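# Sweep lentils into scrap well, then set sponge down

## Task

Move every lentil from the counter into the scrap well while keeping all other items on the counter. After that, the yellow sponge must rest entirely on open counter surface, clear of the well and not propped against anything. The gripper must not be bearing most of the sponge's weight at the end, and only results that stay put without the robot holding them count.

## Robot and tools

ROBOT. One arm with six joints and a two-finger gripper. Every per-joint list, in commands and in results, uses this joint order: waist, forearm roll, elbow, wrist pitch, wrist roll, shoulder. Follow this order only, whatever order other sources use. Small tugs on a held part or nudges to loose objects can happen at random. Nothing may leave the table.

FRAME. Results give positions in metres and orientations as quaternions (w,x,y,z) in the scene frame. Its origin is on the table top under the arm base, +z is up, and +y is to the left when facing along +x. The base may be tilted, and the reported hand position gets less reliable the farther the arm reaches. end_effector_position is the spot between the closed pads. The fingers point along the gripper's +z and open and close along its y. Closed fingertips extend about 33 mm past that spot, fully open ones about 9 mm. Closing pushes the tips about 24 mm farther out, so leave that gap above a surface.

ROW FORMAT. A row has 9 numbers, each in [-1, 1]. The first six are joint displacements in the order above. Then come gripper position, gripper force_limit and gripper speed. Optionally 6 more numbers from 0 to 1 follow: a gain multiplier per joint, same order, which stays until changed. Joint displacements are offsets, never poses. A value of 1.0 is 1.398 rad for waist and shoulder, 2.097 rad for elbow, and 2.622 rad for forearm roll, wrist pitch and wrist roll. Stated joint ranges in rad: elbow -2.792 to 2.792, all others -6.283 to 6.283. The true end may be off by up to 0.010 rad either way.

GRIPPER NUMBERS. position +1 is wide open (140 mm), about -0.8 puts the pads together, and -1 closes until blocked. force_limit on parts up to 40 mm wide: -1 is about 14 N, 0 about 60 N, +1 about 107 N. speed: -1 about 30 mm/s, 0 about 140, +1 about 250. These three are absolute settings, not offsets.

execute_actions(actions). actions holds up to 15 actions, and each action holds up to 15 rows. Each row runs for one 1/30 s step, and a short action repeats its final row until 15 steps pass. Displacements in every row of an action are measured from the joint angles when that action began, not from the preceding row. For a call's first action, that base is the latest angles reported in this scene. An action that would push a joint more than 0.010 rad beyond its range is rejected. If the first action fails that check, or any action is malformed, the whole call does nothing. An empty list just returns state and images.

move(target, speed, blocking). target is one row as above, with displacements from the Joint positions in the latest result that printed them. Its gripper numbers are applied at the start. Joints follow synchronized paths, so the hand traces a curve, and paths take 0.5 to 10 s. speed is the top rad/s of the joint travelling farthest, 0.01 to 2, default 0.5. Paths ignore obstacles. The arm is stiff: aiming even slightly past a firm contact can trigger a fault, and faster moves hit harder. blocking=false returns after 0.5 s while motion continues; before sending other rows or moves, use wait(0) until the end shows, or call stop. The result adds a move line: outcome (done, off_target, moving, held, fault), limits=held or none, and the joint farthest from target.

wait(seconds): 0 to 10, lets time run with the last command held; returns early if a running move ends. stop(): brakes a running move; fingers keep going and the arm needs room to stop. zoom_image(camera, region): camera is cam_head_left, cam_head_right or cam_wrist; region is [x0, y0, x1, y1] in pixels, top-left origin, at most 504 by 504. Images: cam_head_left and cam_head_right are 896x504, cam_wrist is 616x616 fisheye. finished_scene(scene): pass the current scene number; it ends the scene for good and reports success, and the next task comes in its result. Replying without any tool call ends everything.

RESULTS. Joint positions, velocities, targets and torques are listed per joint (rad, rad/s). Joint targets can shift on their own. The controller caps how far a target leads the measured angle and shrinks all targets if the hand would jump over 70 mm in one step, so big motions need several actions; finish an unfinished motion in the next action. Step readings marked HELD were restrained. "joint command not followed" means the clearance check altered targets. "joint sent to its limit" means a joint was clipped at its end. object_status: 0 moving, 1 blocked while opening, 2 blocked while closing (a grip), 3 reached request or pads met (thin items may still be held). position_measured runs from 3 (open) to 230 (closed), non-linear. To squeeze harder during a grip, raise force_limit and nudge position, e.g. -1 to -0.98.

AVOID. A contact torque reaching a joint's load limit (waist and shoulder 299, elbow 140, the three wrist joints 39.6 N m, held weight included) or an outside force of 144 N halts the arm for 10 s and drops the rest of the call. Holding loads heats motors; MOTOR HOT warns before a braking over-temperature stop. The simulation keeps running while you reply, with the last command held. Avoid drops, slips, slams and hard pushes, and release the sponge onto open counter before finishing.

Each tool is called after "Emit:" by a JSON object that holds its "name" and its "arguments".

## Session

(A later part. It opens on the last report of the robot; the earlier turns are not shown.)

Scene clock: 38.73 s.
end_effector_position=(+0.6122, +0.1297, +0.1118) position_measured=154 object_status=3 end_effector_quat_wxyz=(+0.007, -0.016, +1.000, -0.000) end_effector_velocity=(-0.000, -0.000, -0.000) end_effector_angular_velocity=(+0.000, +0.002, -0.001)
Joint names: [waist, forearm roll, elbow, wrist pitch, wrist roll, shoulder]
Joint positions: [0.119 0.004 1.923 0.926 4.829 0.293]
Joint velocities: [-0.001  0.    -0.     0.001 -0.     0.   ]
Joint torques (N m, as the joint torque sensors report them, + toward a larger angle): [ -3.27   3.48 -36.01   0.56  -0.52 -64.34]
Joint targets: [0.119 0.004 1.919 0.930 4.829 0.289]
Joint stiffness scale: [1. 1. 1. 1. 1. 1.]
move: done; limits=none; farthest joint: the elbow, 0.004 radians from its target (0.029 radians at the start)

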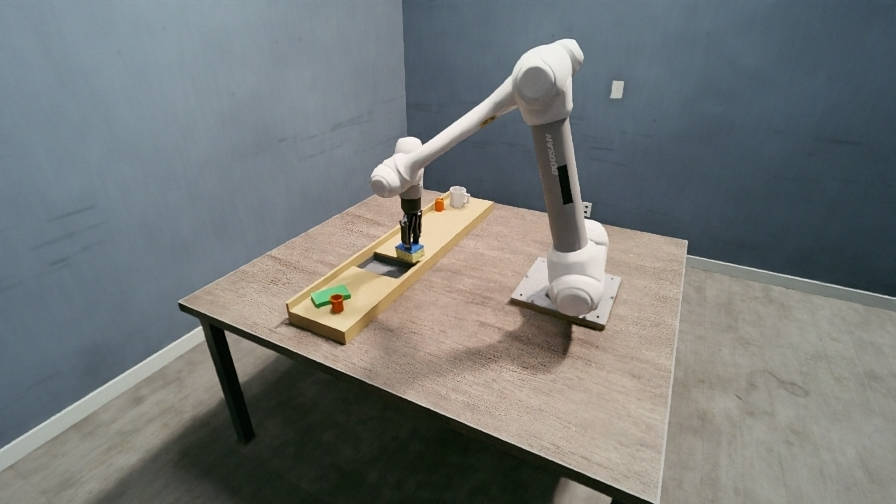

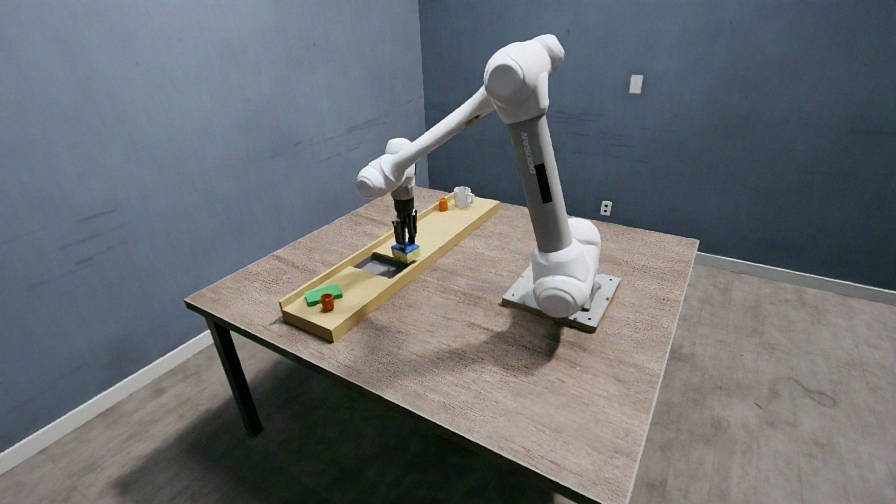

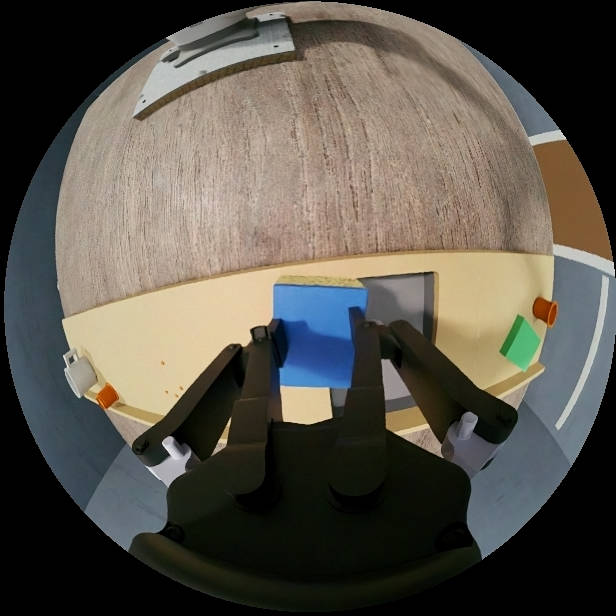

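Emit:
{"name": "move", "arguments": {"target": [-0.3275,0,-0.096,0.0265,-0.208,0.0975,-0.2,-1,-0.5]}}

Emit:
{"name": "move", "arguments": {"target": [0,0,0.0125,-0.0215,0,0.023,-0.2,-1,-0.5], "speed": 0.15}}

Emit:
{"name": "zoom_image", "arguments": {"camera": "cam_head_left", "region": [340,180,500,290]}}

Scene clock: 44.30 s.
end_effector_position=(+0.7000, -0.1817, +0.1149) position_measured=154 object_status=3 end_effector_quat_wxyz=(+0.007, -0.060, +0.998, -0.001) end_effector_velocity=(+0.000, -0.000, -0.000) end_effector_angular_velocity=(+0.000, +0.000, +0.001)
Joint names: [waist, forearm roll, elbow, wrist pitch, wrist roll, shoulder]
Joint positions: [-0.335  0.004  1.725  0.991  4.286  0.426]
Joint velocities: [-0.     0.    -0.     0.    -0.001  0.   ]
Joint torques (N m, as the joint torque sensors report them, + toward a larger angle): [ -2.68   3.81 -37.86   0.38  -0.37 -78.24]
Joint targets: [-0.339 0.004 1.722 0.995 4.284 0.429]
Joint stiffness scale: [1. 1. 1. 1. 1. 1.]
move: done; limits=none; farthest joint: the waist, 0.004 radians from its target (0.458 radians at the start)

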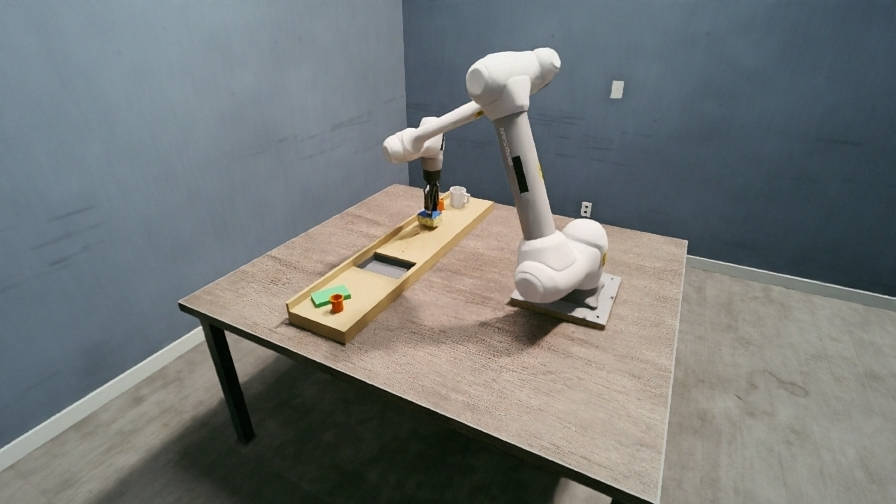

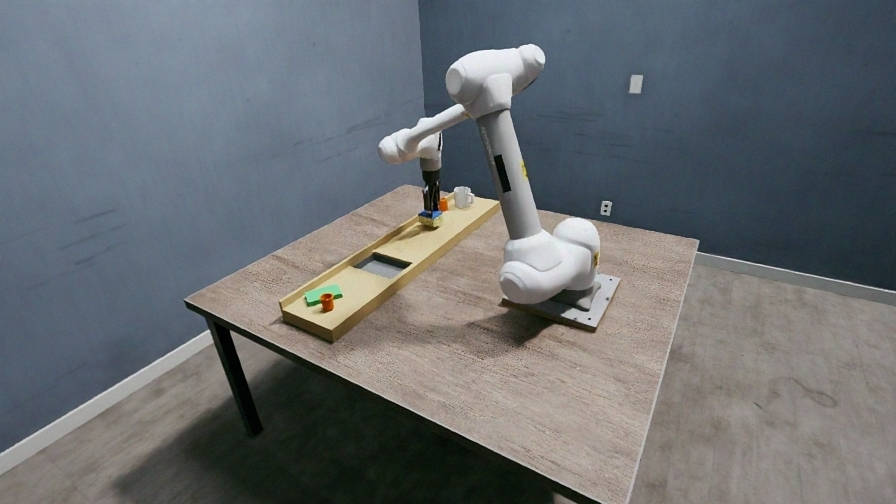

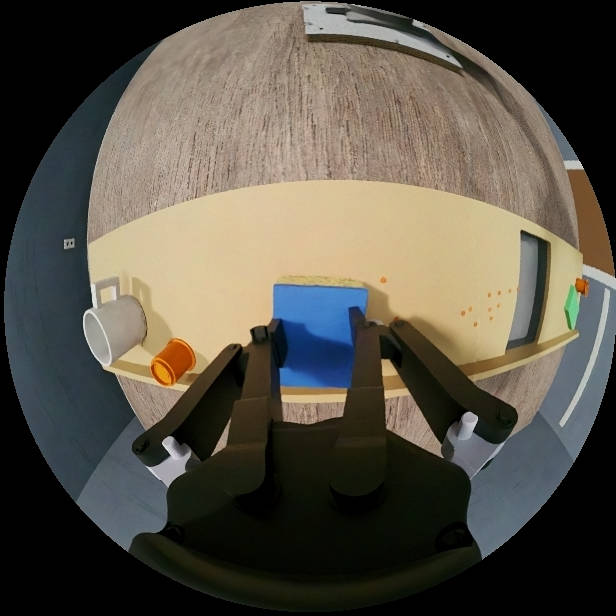

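Scene clock: 45.10 s.
end_effector_position=(+0.7008, -0.1821, +0.0844) position_measured=154 object_status=3 end_effector_quat_wxyz=(+0.008, -0.060, +0.998, -0.001) end_effector_velocity=(+0.001, -0.001, +0.001) end_effector_angular_velocity=(-0.002, -0.003, +0.000)
Joint names: [waist, forearm roll, elbow, wrist pitch, wrist roll, shoulder]
Joint positions: [-0.335  0.004  1.747  0.939  4.286  0.454]
Joint velocities: [-0.    -0.001 -0.001 -0.002  0.    -0.   ]
Joint torques (N m, as the joint torque sensors report them, + toward a larger angle): [ -2.78   3.61 -33.91   0.44  -0.2  -78.67]
Joint targets: [-0.335 0.004 1.751 0.935 4.286 0.458]
Joint stiffness scale: [1. 1. 1. 1. 1. 1.]
move: done; limits=none; farthest joint: the shoulder, 0.004 radians from its target (0.032 radians at the start)

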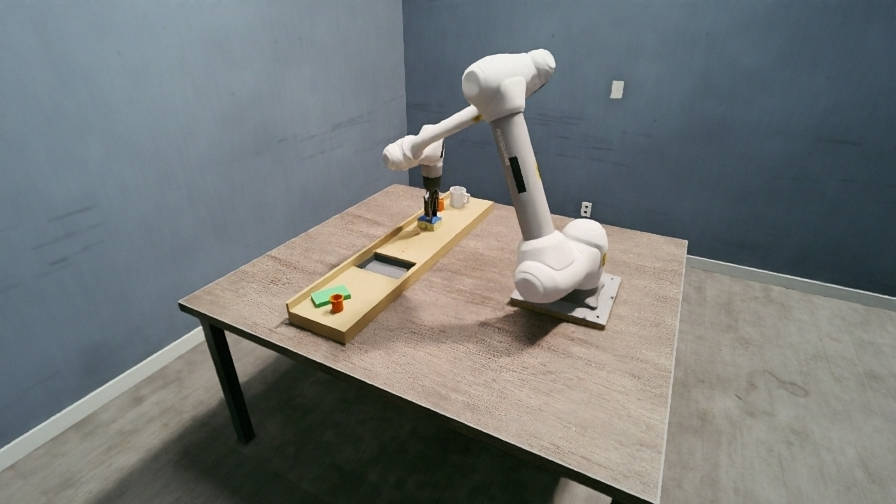

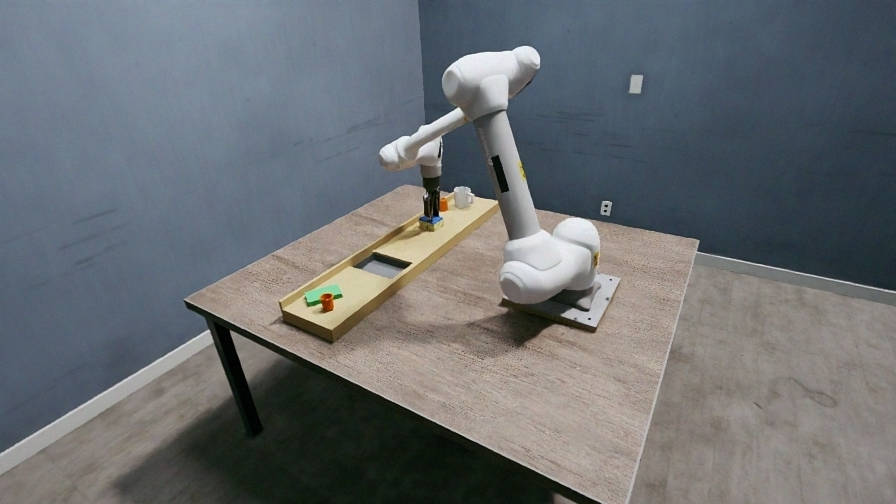

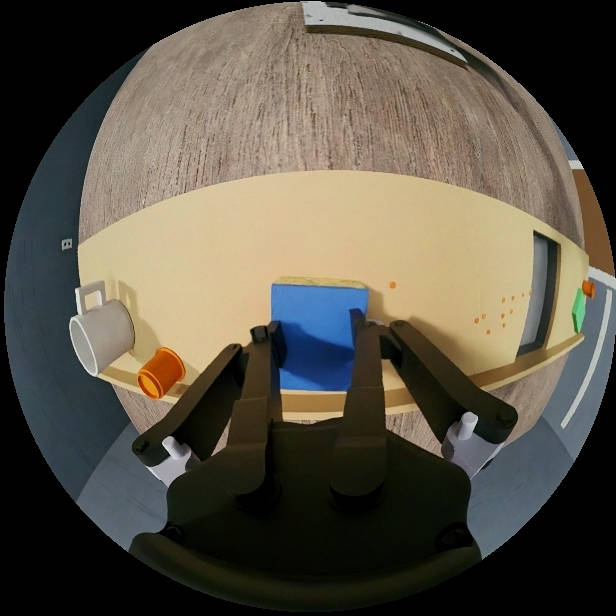

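Region (340, 180, 500, 290) of cam_head_left's 896x504 image, scaled by 3.150, with more detail than that image has; it fills the top 346 rows of this view, and the rest is white.

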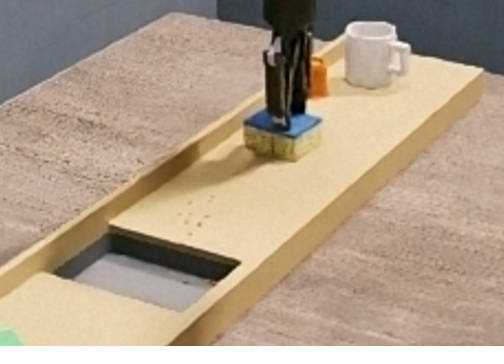

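Emit:
{"name": "move", "arguments": {"target": [0.135,0,0.0325,-0.0105,0.071,-0.0315,-0.2,-1,-0.5], "speed": 0.11}}

Scene clock: 49.37 s.
end_effector_position=(+0.6924, -0.0465, +0.0843) position_measured=154 object_status=3 end_effector_quat_wxyz=(+0.008, -0.061, +0.998, -0.001) end_effector_velocity=(+0.000, +0.000, -0.000) end_effector_angular_velocity=(+0.000, -0.000, -0.001)
Joint names: [waist, forearm roll, elbow, wrist pitch, wrist roll, shoulder]
Joint positions: [-0.151  0.004  1.811  0.915  4.47   0.413]
Joint velocities: [ 0.001  0.     0.    -0.001  0.001  0.   ]
Joint torques (N m, as the joint torque sensors report them, + toward a larger angle): [ -1.01   4.33 -33.52   0.98  -0.15 -72.34]
Joint targets: [-0.147 0.004 1.815 0.911 4.472 0.410]
Joint stiffness scale: [1. 1. 1. 1. 1. 1.]
move: done; limits=none; farthest joint: the waist, 0.004 radians from its target (0.189 radians at the start)

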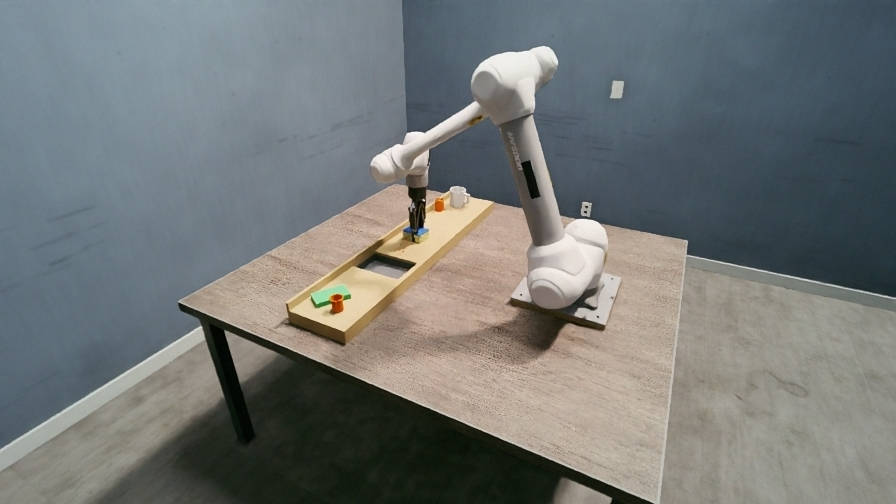

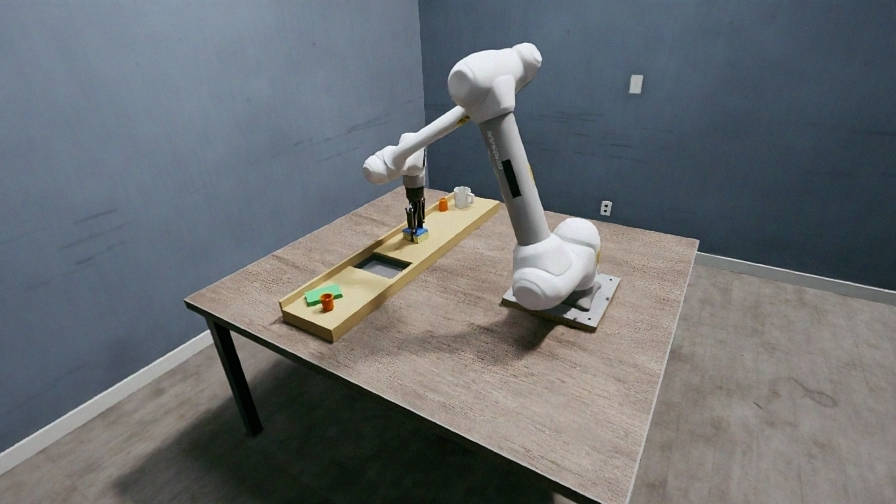

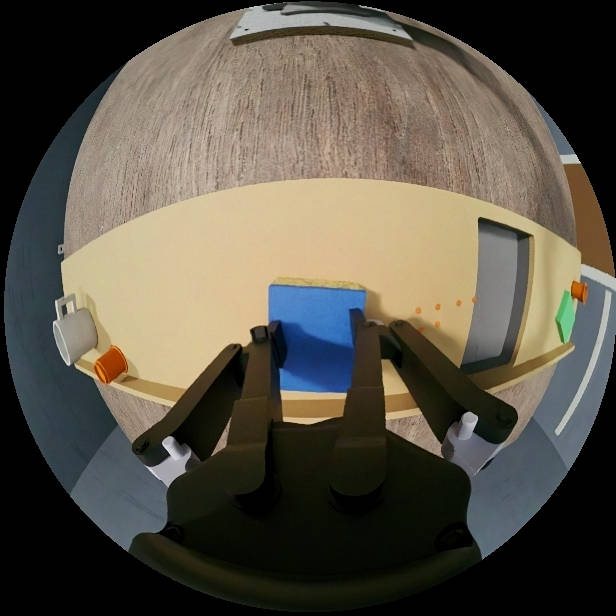

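Pure arc to the well.

Emit:
{"name": "move", "arguments": {"target": [0.19,0,0.002,0,0.1,0,-0.2,-1,-0.5], "speed": 0.11}}

Emit:
{"name": "move", "arguments": {"target": [0,0,-0.0135,0.0225,0,-0.024,-0.2,-1,-0.5]}}

Emit:
{"name": "move", "arguments": {"target": [-0.3,0,0.04,-0.012,-0.16,-0.042,-0.2,-1,-0.5]}}

Emit:
{"name": "zoom_image", "arguments": {"camera": "cam_head_left", "region": [340,180,500,290]}}

Emit:
{"name": "zoom_image", "arguments": {"camera": "cam_wrist", "region": [350,180,616,420]}}

Scene clock: 55.67 s.
end_effector_position=(+0.6809, +0.1344, +0.0834) position_measured=154 object_status=3 end_effector_quat_wxyz=(+0.008, -0.062, +0.998, -0.001) end_effector_velocity=(-0.001, -0.000, +0.000) end_effector_angular_velocity=(-0.001, +0.000, -0.001)
Joint names: [waist, forearm roll, elbow, wrist pitch, wrist roll, shoulder]
Joint positions: [0.111 0.004 1.811 0.915 4.73  0.413]
Joint velocities: [ 0.    -0.001  0.001  0.     0.002 -0.001]
Joint torques (N m, as the joint torque sensors report them, + toward a larger angle): [ -2.44   3.91 -35.8    0.56  -0.79 -74.  ]
Joint targets: [0.115 0.004 1.815 0.915 4.732 0.413]
Joint stiffness scale: [1. 1. 1. 1. 1. 1.]
move: done; limits=none; farthest joint: the elbow, 0.004 radians from its target (0.005 radians at the start)

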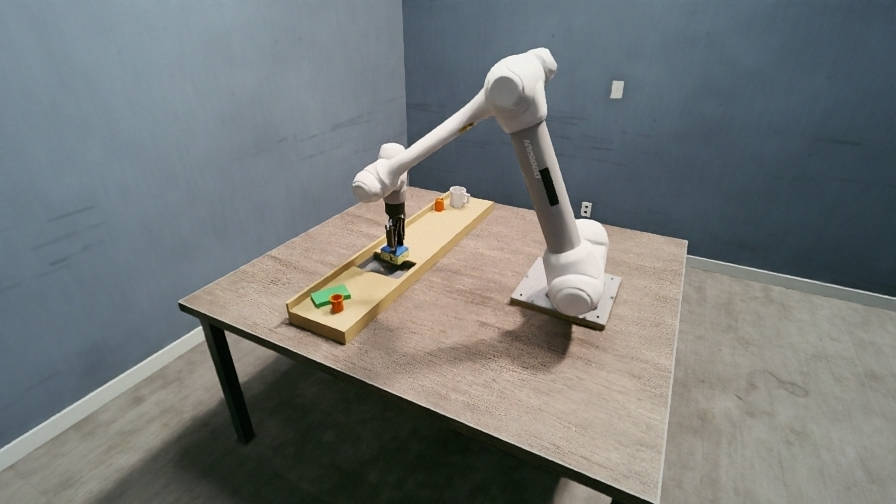

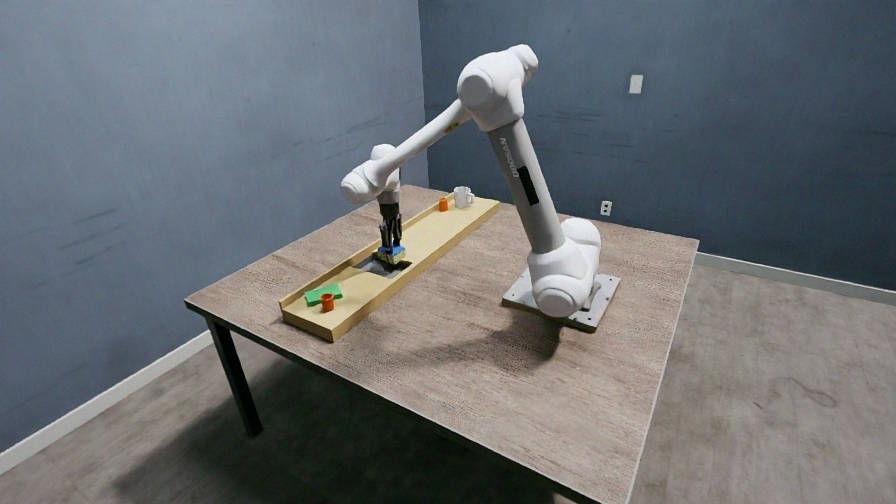

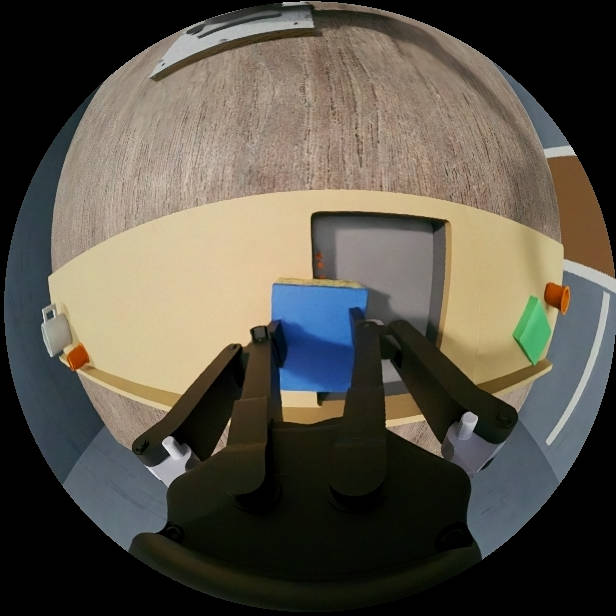

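Scene clock: 56.47 s.
end_effector_position=(+0.6811, +0.1347, +0.1155) position_measured=154 object_status=3 end_effector_quat_wxyz=(+0.008, -0.062, +0.998, -0.001) end_effector_velocity=(-0.000, +0.000, -0.001) end_effector_angular_velocity=(+0.001, +0.002, -0.001)
Joint names: [waist, forearm roll, elbow, wrist pitch, wrist roll, shoulder]
Joint positions: [0.111 0.004 1.786 0.97  4.73  0.383]
Joint velocities: [-0.     0.002  0.     0.001 -0.     0.001]
Joint torques (N m, as the joint torque sensors report them, + toward a larger angle): [ -2.46   3.73 -36.58   0.48  -0.54 -75.31]
Joint targets: [0.111 0.004 1.782 0.974 4.730 0.379]
Joint stiffness scale: [1. 1. 1. 1. 1. 1.]
move: done; limits=none; farthest joint: the wrist pitch, 0.004 radians from its target (0.059 radians at the start)

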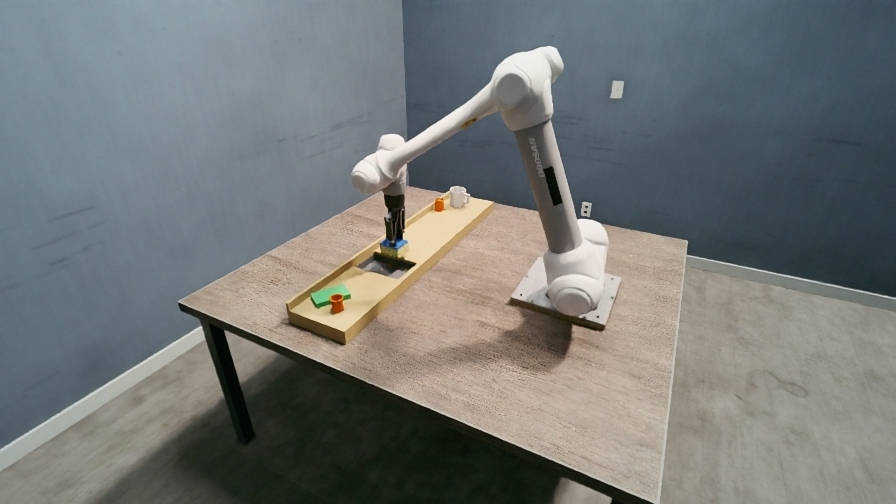

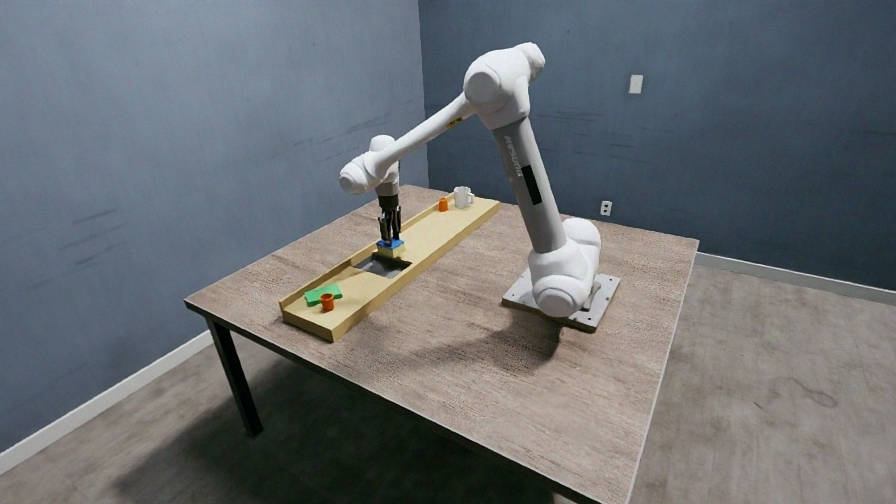

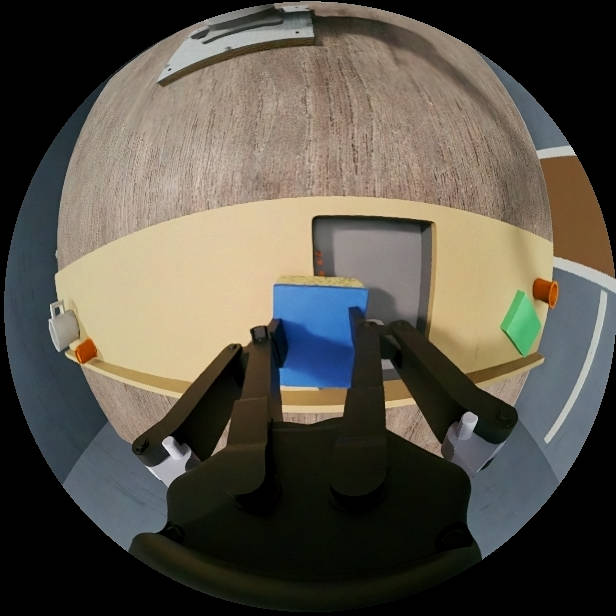

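Scene clock: 57.83 s.
end_effector_position=(+0.6395, -0.1419, +0.1165) position_measured=154 object_status=3 end_effector_quat_wxyz=(+0.009, -0.062, +0.998, -0.002) end_effector_velocity=(+0.001, -0.000, +0.001) end_effector_angular_velocity=(-0.001, -0.002, +0.002)
Joint names: [waist, forearm roll, elbow, wrist pitch, wrist roll, shoulder]
Joint positions: [-0.305  0.004  1.866  0.943  4.312  0.328]
Joint velocities: [ 0.    -0.    -0.002  0.    -0.001 -0.001]
Joint torques (N m, as the joint torque sensors report them, + toward a larger angle): [ -3.     3.86 -36.32   0.45  -0.25 -68.29]
Joint targets: [-0.308 0.004 1.870 0.939 4.310 0.324]
Joint stiffness scale: [1. 1. 1. 1. 1. 1.]
move: done; limits=none; farthest joint: the waist, 0.004 radians from its target (0.420 radians at the start)

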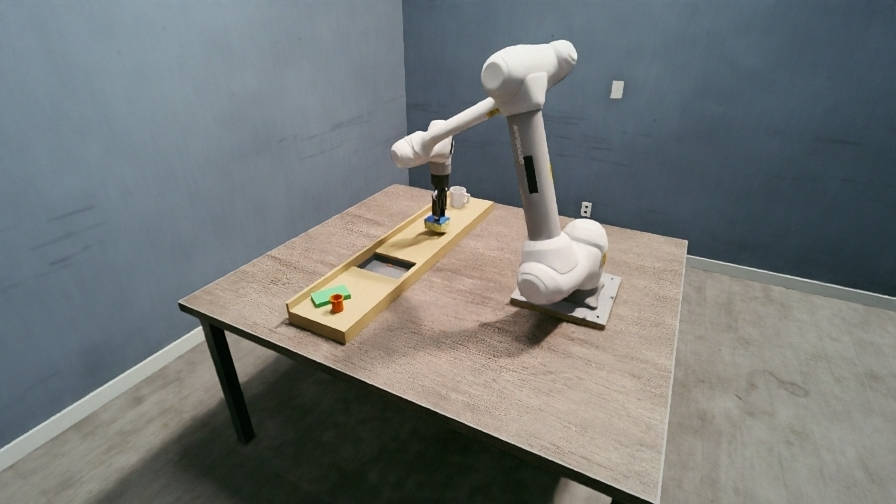

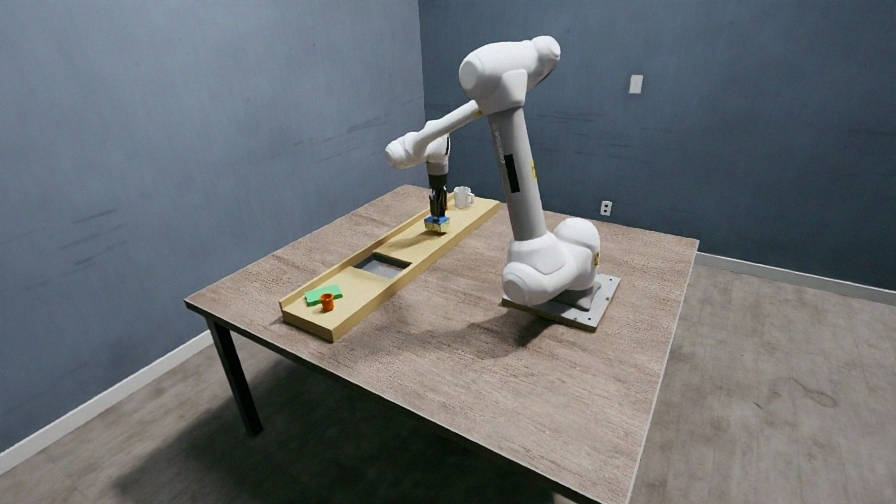

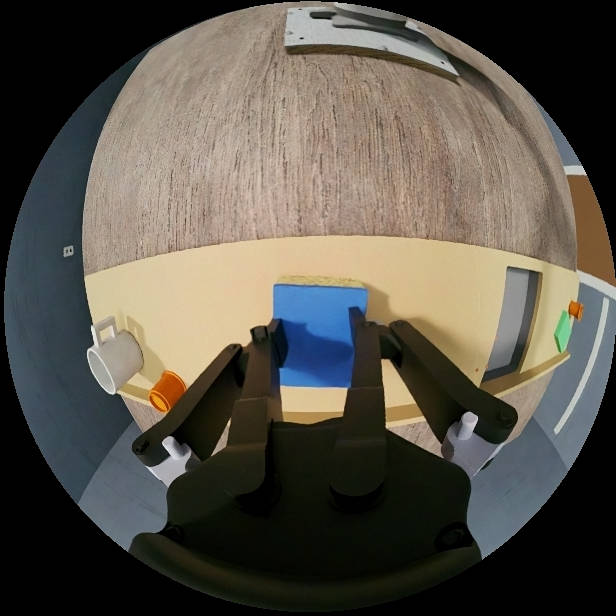

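Region (340, 180, 500, 290) of cam_head_left's 896x504 image, scaled by 3.150, with more detail than that image has; it fills the top 346 rows of this view, and the rest is white.

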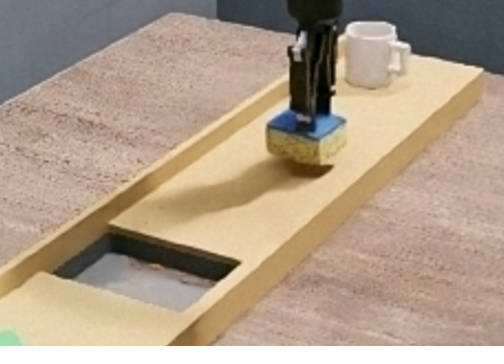

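Region (350, 180, 616, 420) of cam_wrist's 616x616 image, scaled by 1.895, with more detail than that image has; it fills the top 455 rows of this view, and the rest is white.

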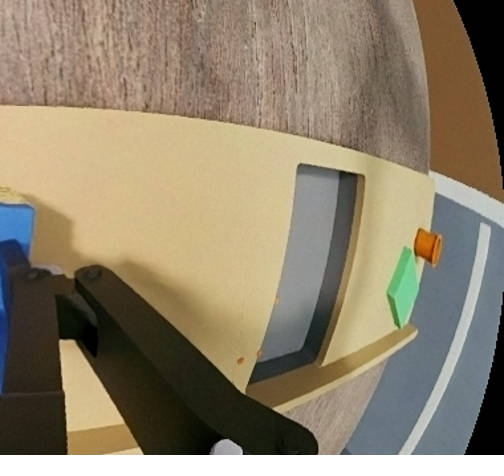

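Emit:
{"name": "move", "arguments": {"target": [0.15,0,-0.0525,0.0155,0.079,0.056,-0.2,-1,-0.5]}}

Emit:
{"name": "move", "arguments": {"target": [0,0,0.0135,-0.0222,0,0.0235,-0.2,-1,-0.5], "speed": 0.15}}

Emit:
{"name": "zoom_image", "arguments": {"camera": "cam_head_right", "region": [340,200,460,290]}}

Scene clock: 62.27 s.
end_effector_position=(+0.7066, -0.0111, +0.1148) position_measured=154 object_status=3 end_effector_quat_wxyz=(+0.007, -0.063, +0.998, -0.001) end_effector_velocity=(-0.000, -0.000, +0.001) end_effector_angular_velocity=(+0.000, -0.001, -0.002)
Joint names: [waist, forearm roll, elbow, wrist pitch, wrist roll, shoulder]
Joint positions: [-0.099  0.004  1.76   0.979  4.517  0.403]
Joint velocities: [-0.     0.    -0.     0.     0.002 -0.001]
Joint torques (N m, as the joint torque sensors report them, + toward a larger angle): [ -2.43   3.93 -36.63   0.69  -0.39 -75.53]
Joint targets: [-0.095 0.004 1.756 0.983 4.520 0.406]
Joint stiffness scale: [1. 1. 1. 1. 1. 1.]
move: done; limits=none; farthest joint: the wrist pitch, 0.005 radians from its target (0.041 radians at the start)

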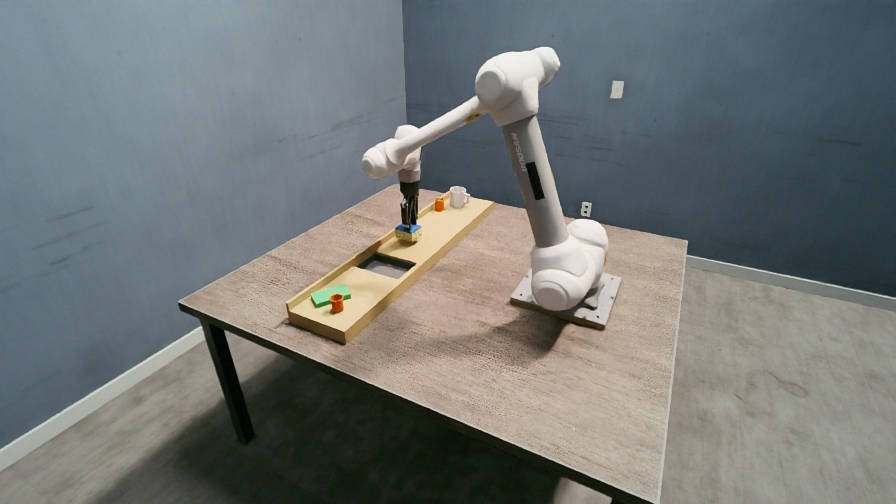

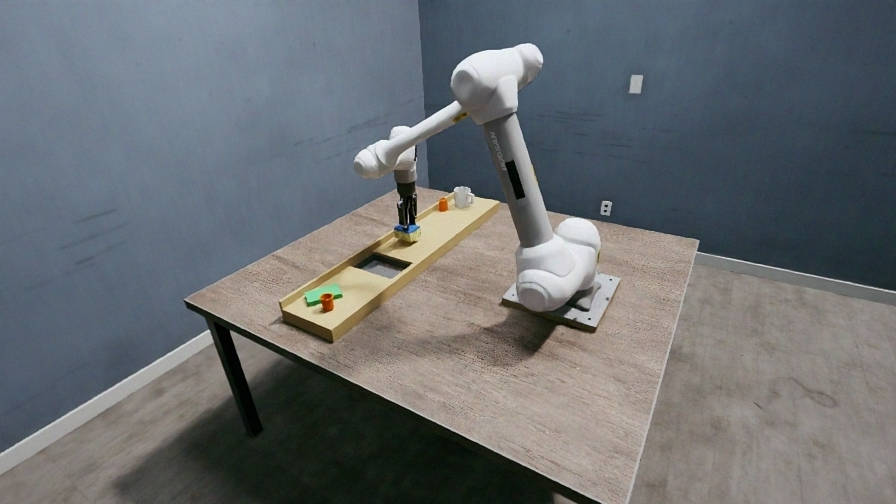

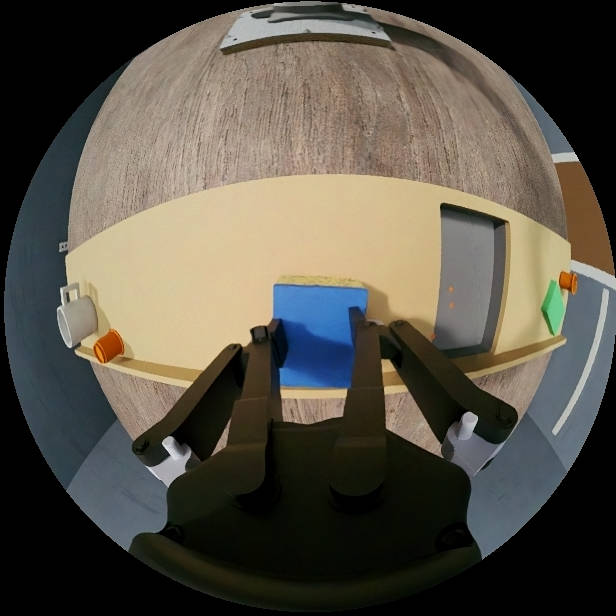

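Scene clock: 63.10 s.
end_effector_position=(+0.7067, -0.0113, +0.0835) position_measured=154 object_status=3 end_effector_quat_wxyz=(+0.007, -0.063, +0.998, -0.001) end_effector_velocity=(-0.000, +0.001, -0.002) end_effector_angular_velocity=(+0.000, +0.001, +0.000)
Joint names: [waist, forearm roll, elbow, wrist pitch, wrist roll, shoulder]
Joint positions: [-0.099  0.004  1.784  0.925  4.517  0.431]
Joint velocities: [ 0.001  0.     0.001 -0.002 -0.     0.003]
Joint torques (N m, as the joint torque sensors report them, + toward a larger angle): [ -3.29   3.65 -34.21   0.3   -0.48 -71.19]
Joint targets: [-0.099 0.004 1.788 0.921 4.517 0.435]
Joint stiffness scale: [1. 1. 1. 1. 1. 1.]
move: done; limits=none; farthest joint: the elbow, 0.005 radians from its target (0.028 radians at the start)

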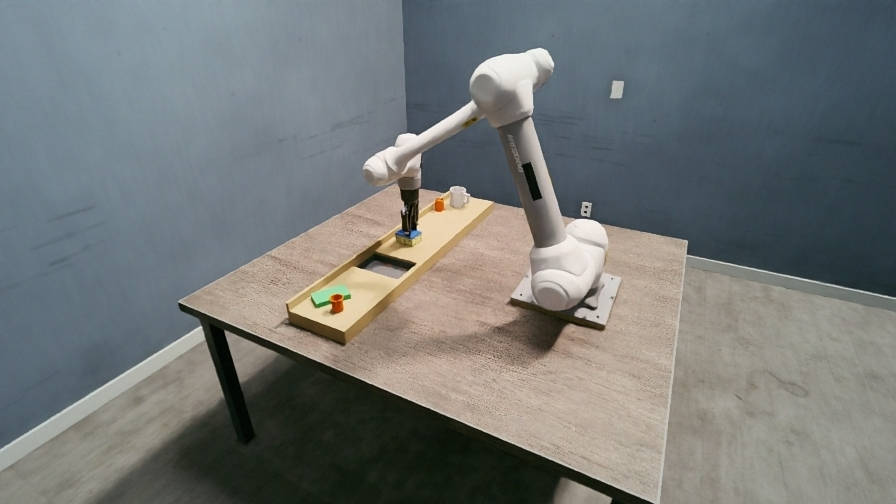

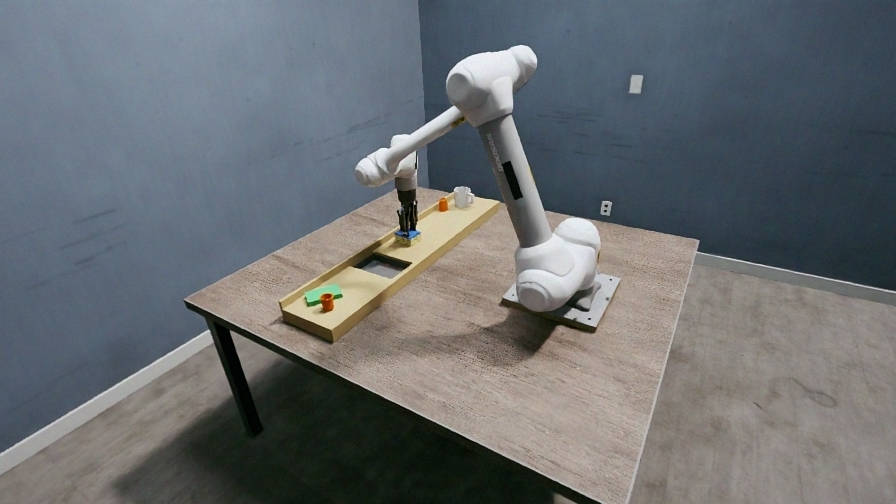

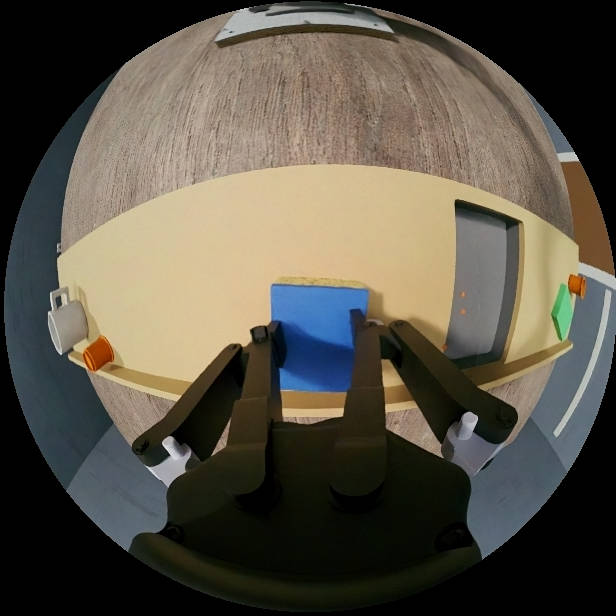

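Region (340, 200, 460, 290) of cam_head_right's 896x504 image, scaled by 4.200, with more detail than that image has; it fills the top 378 rows of this view, and the rest is white.

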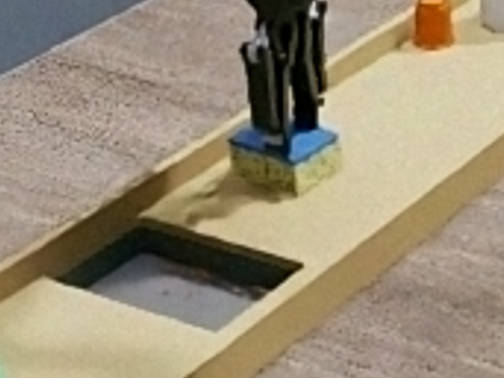

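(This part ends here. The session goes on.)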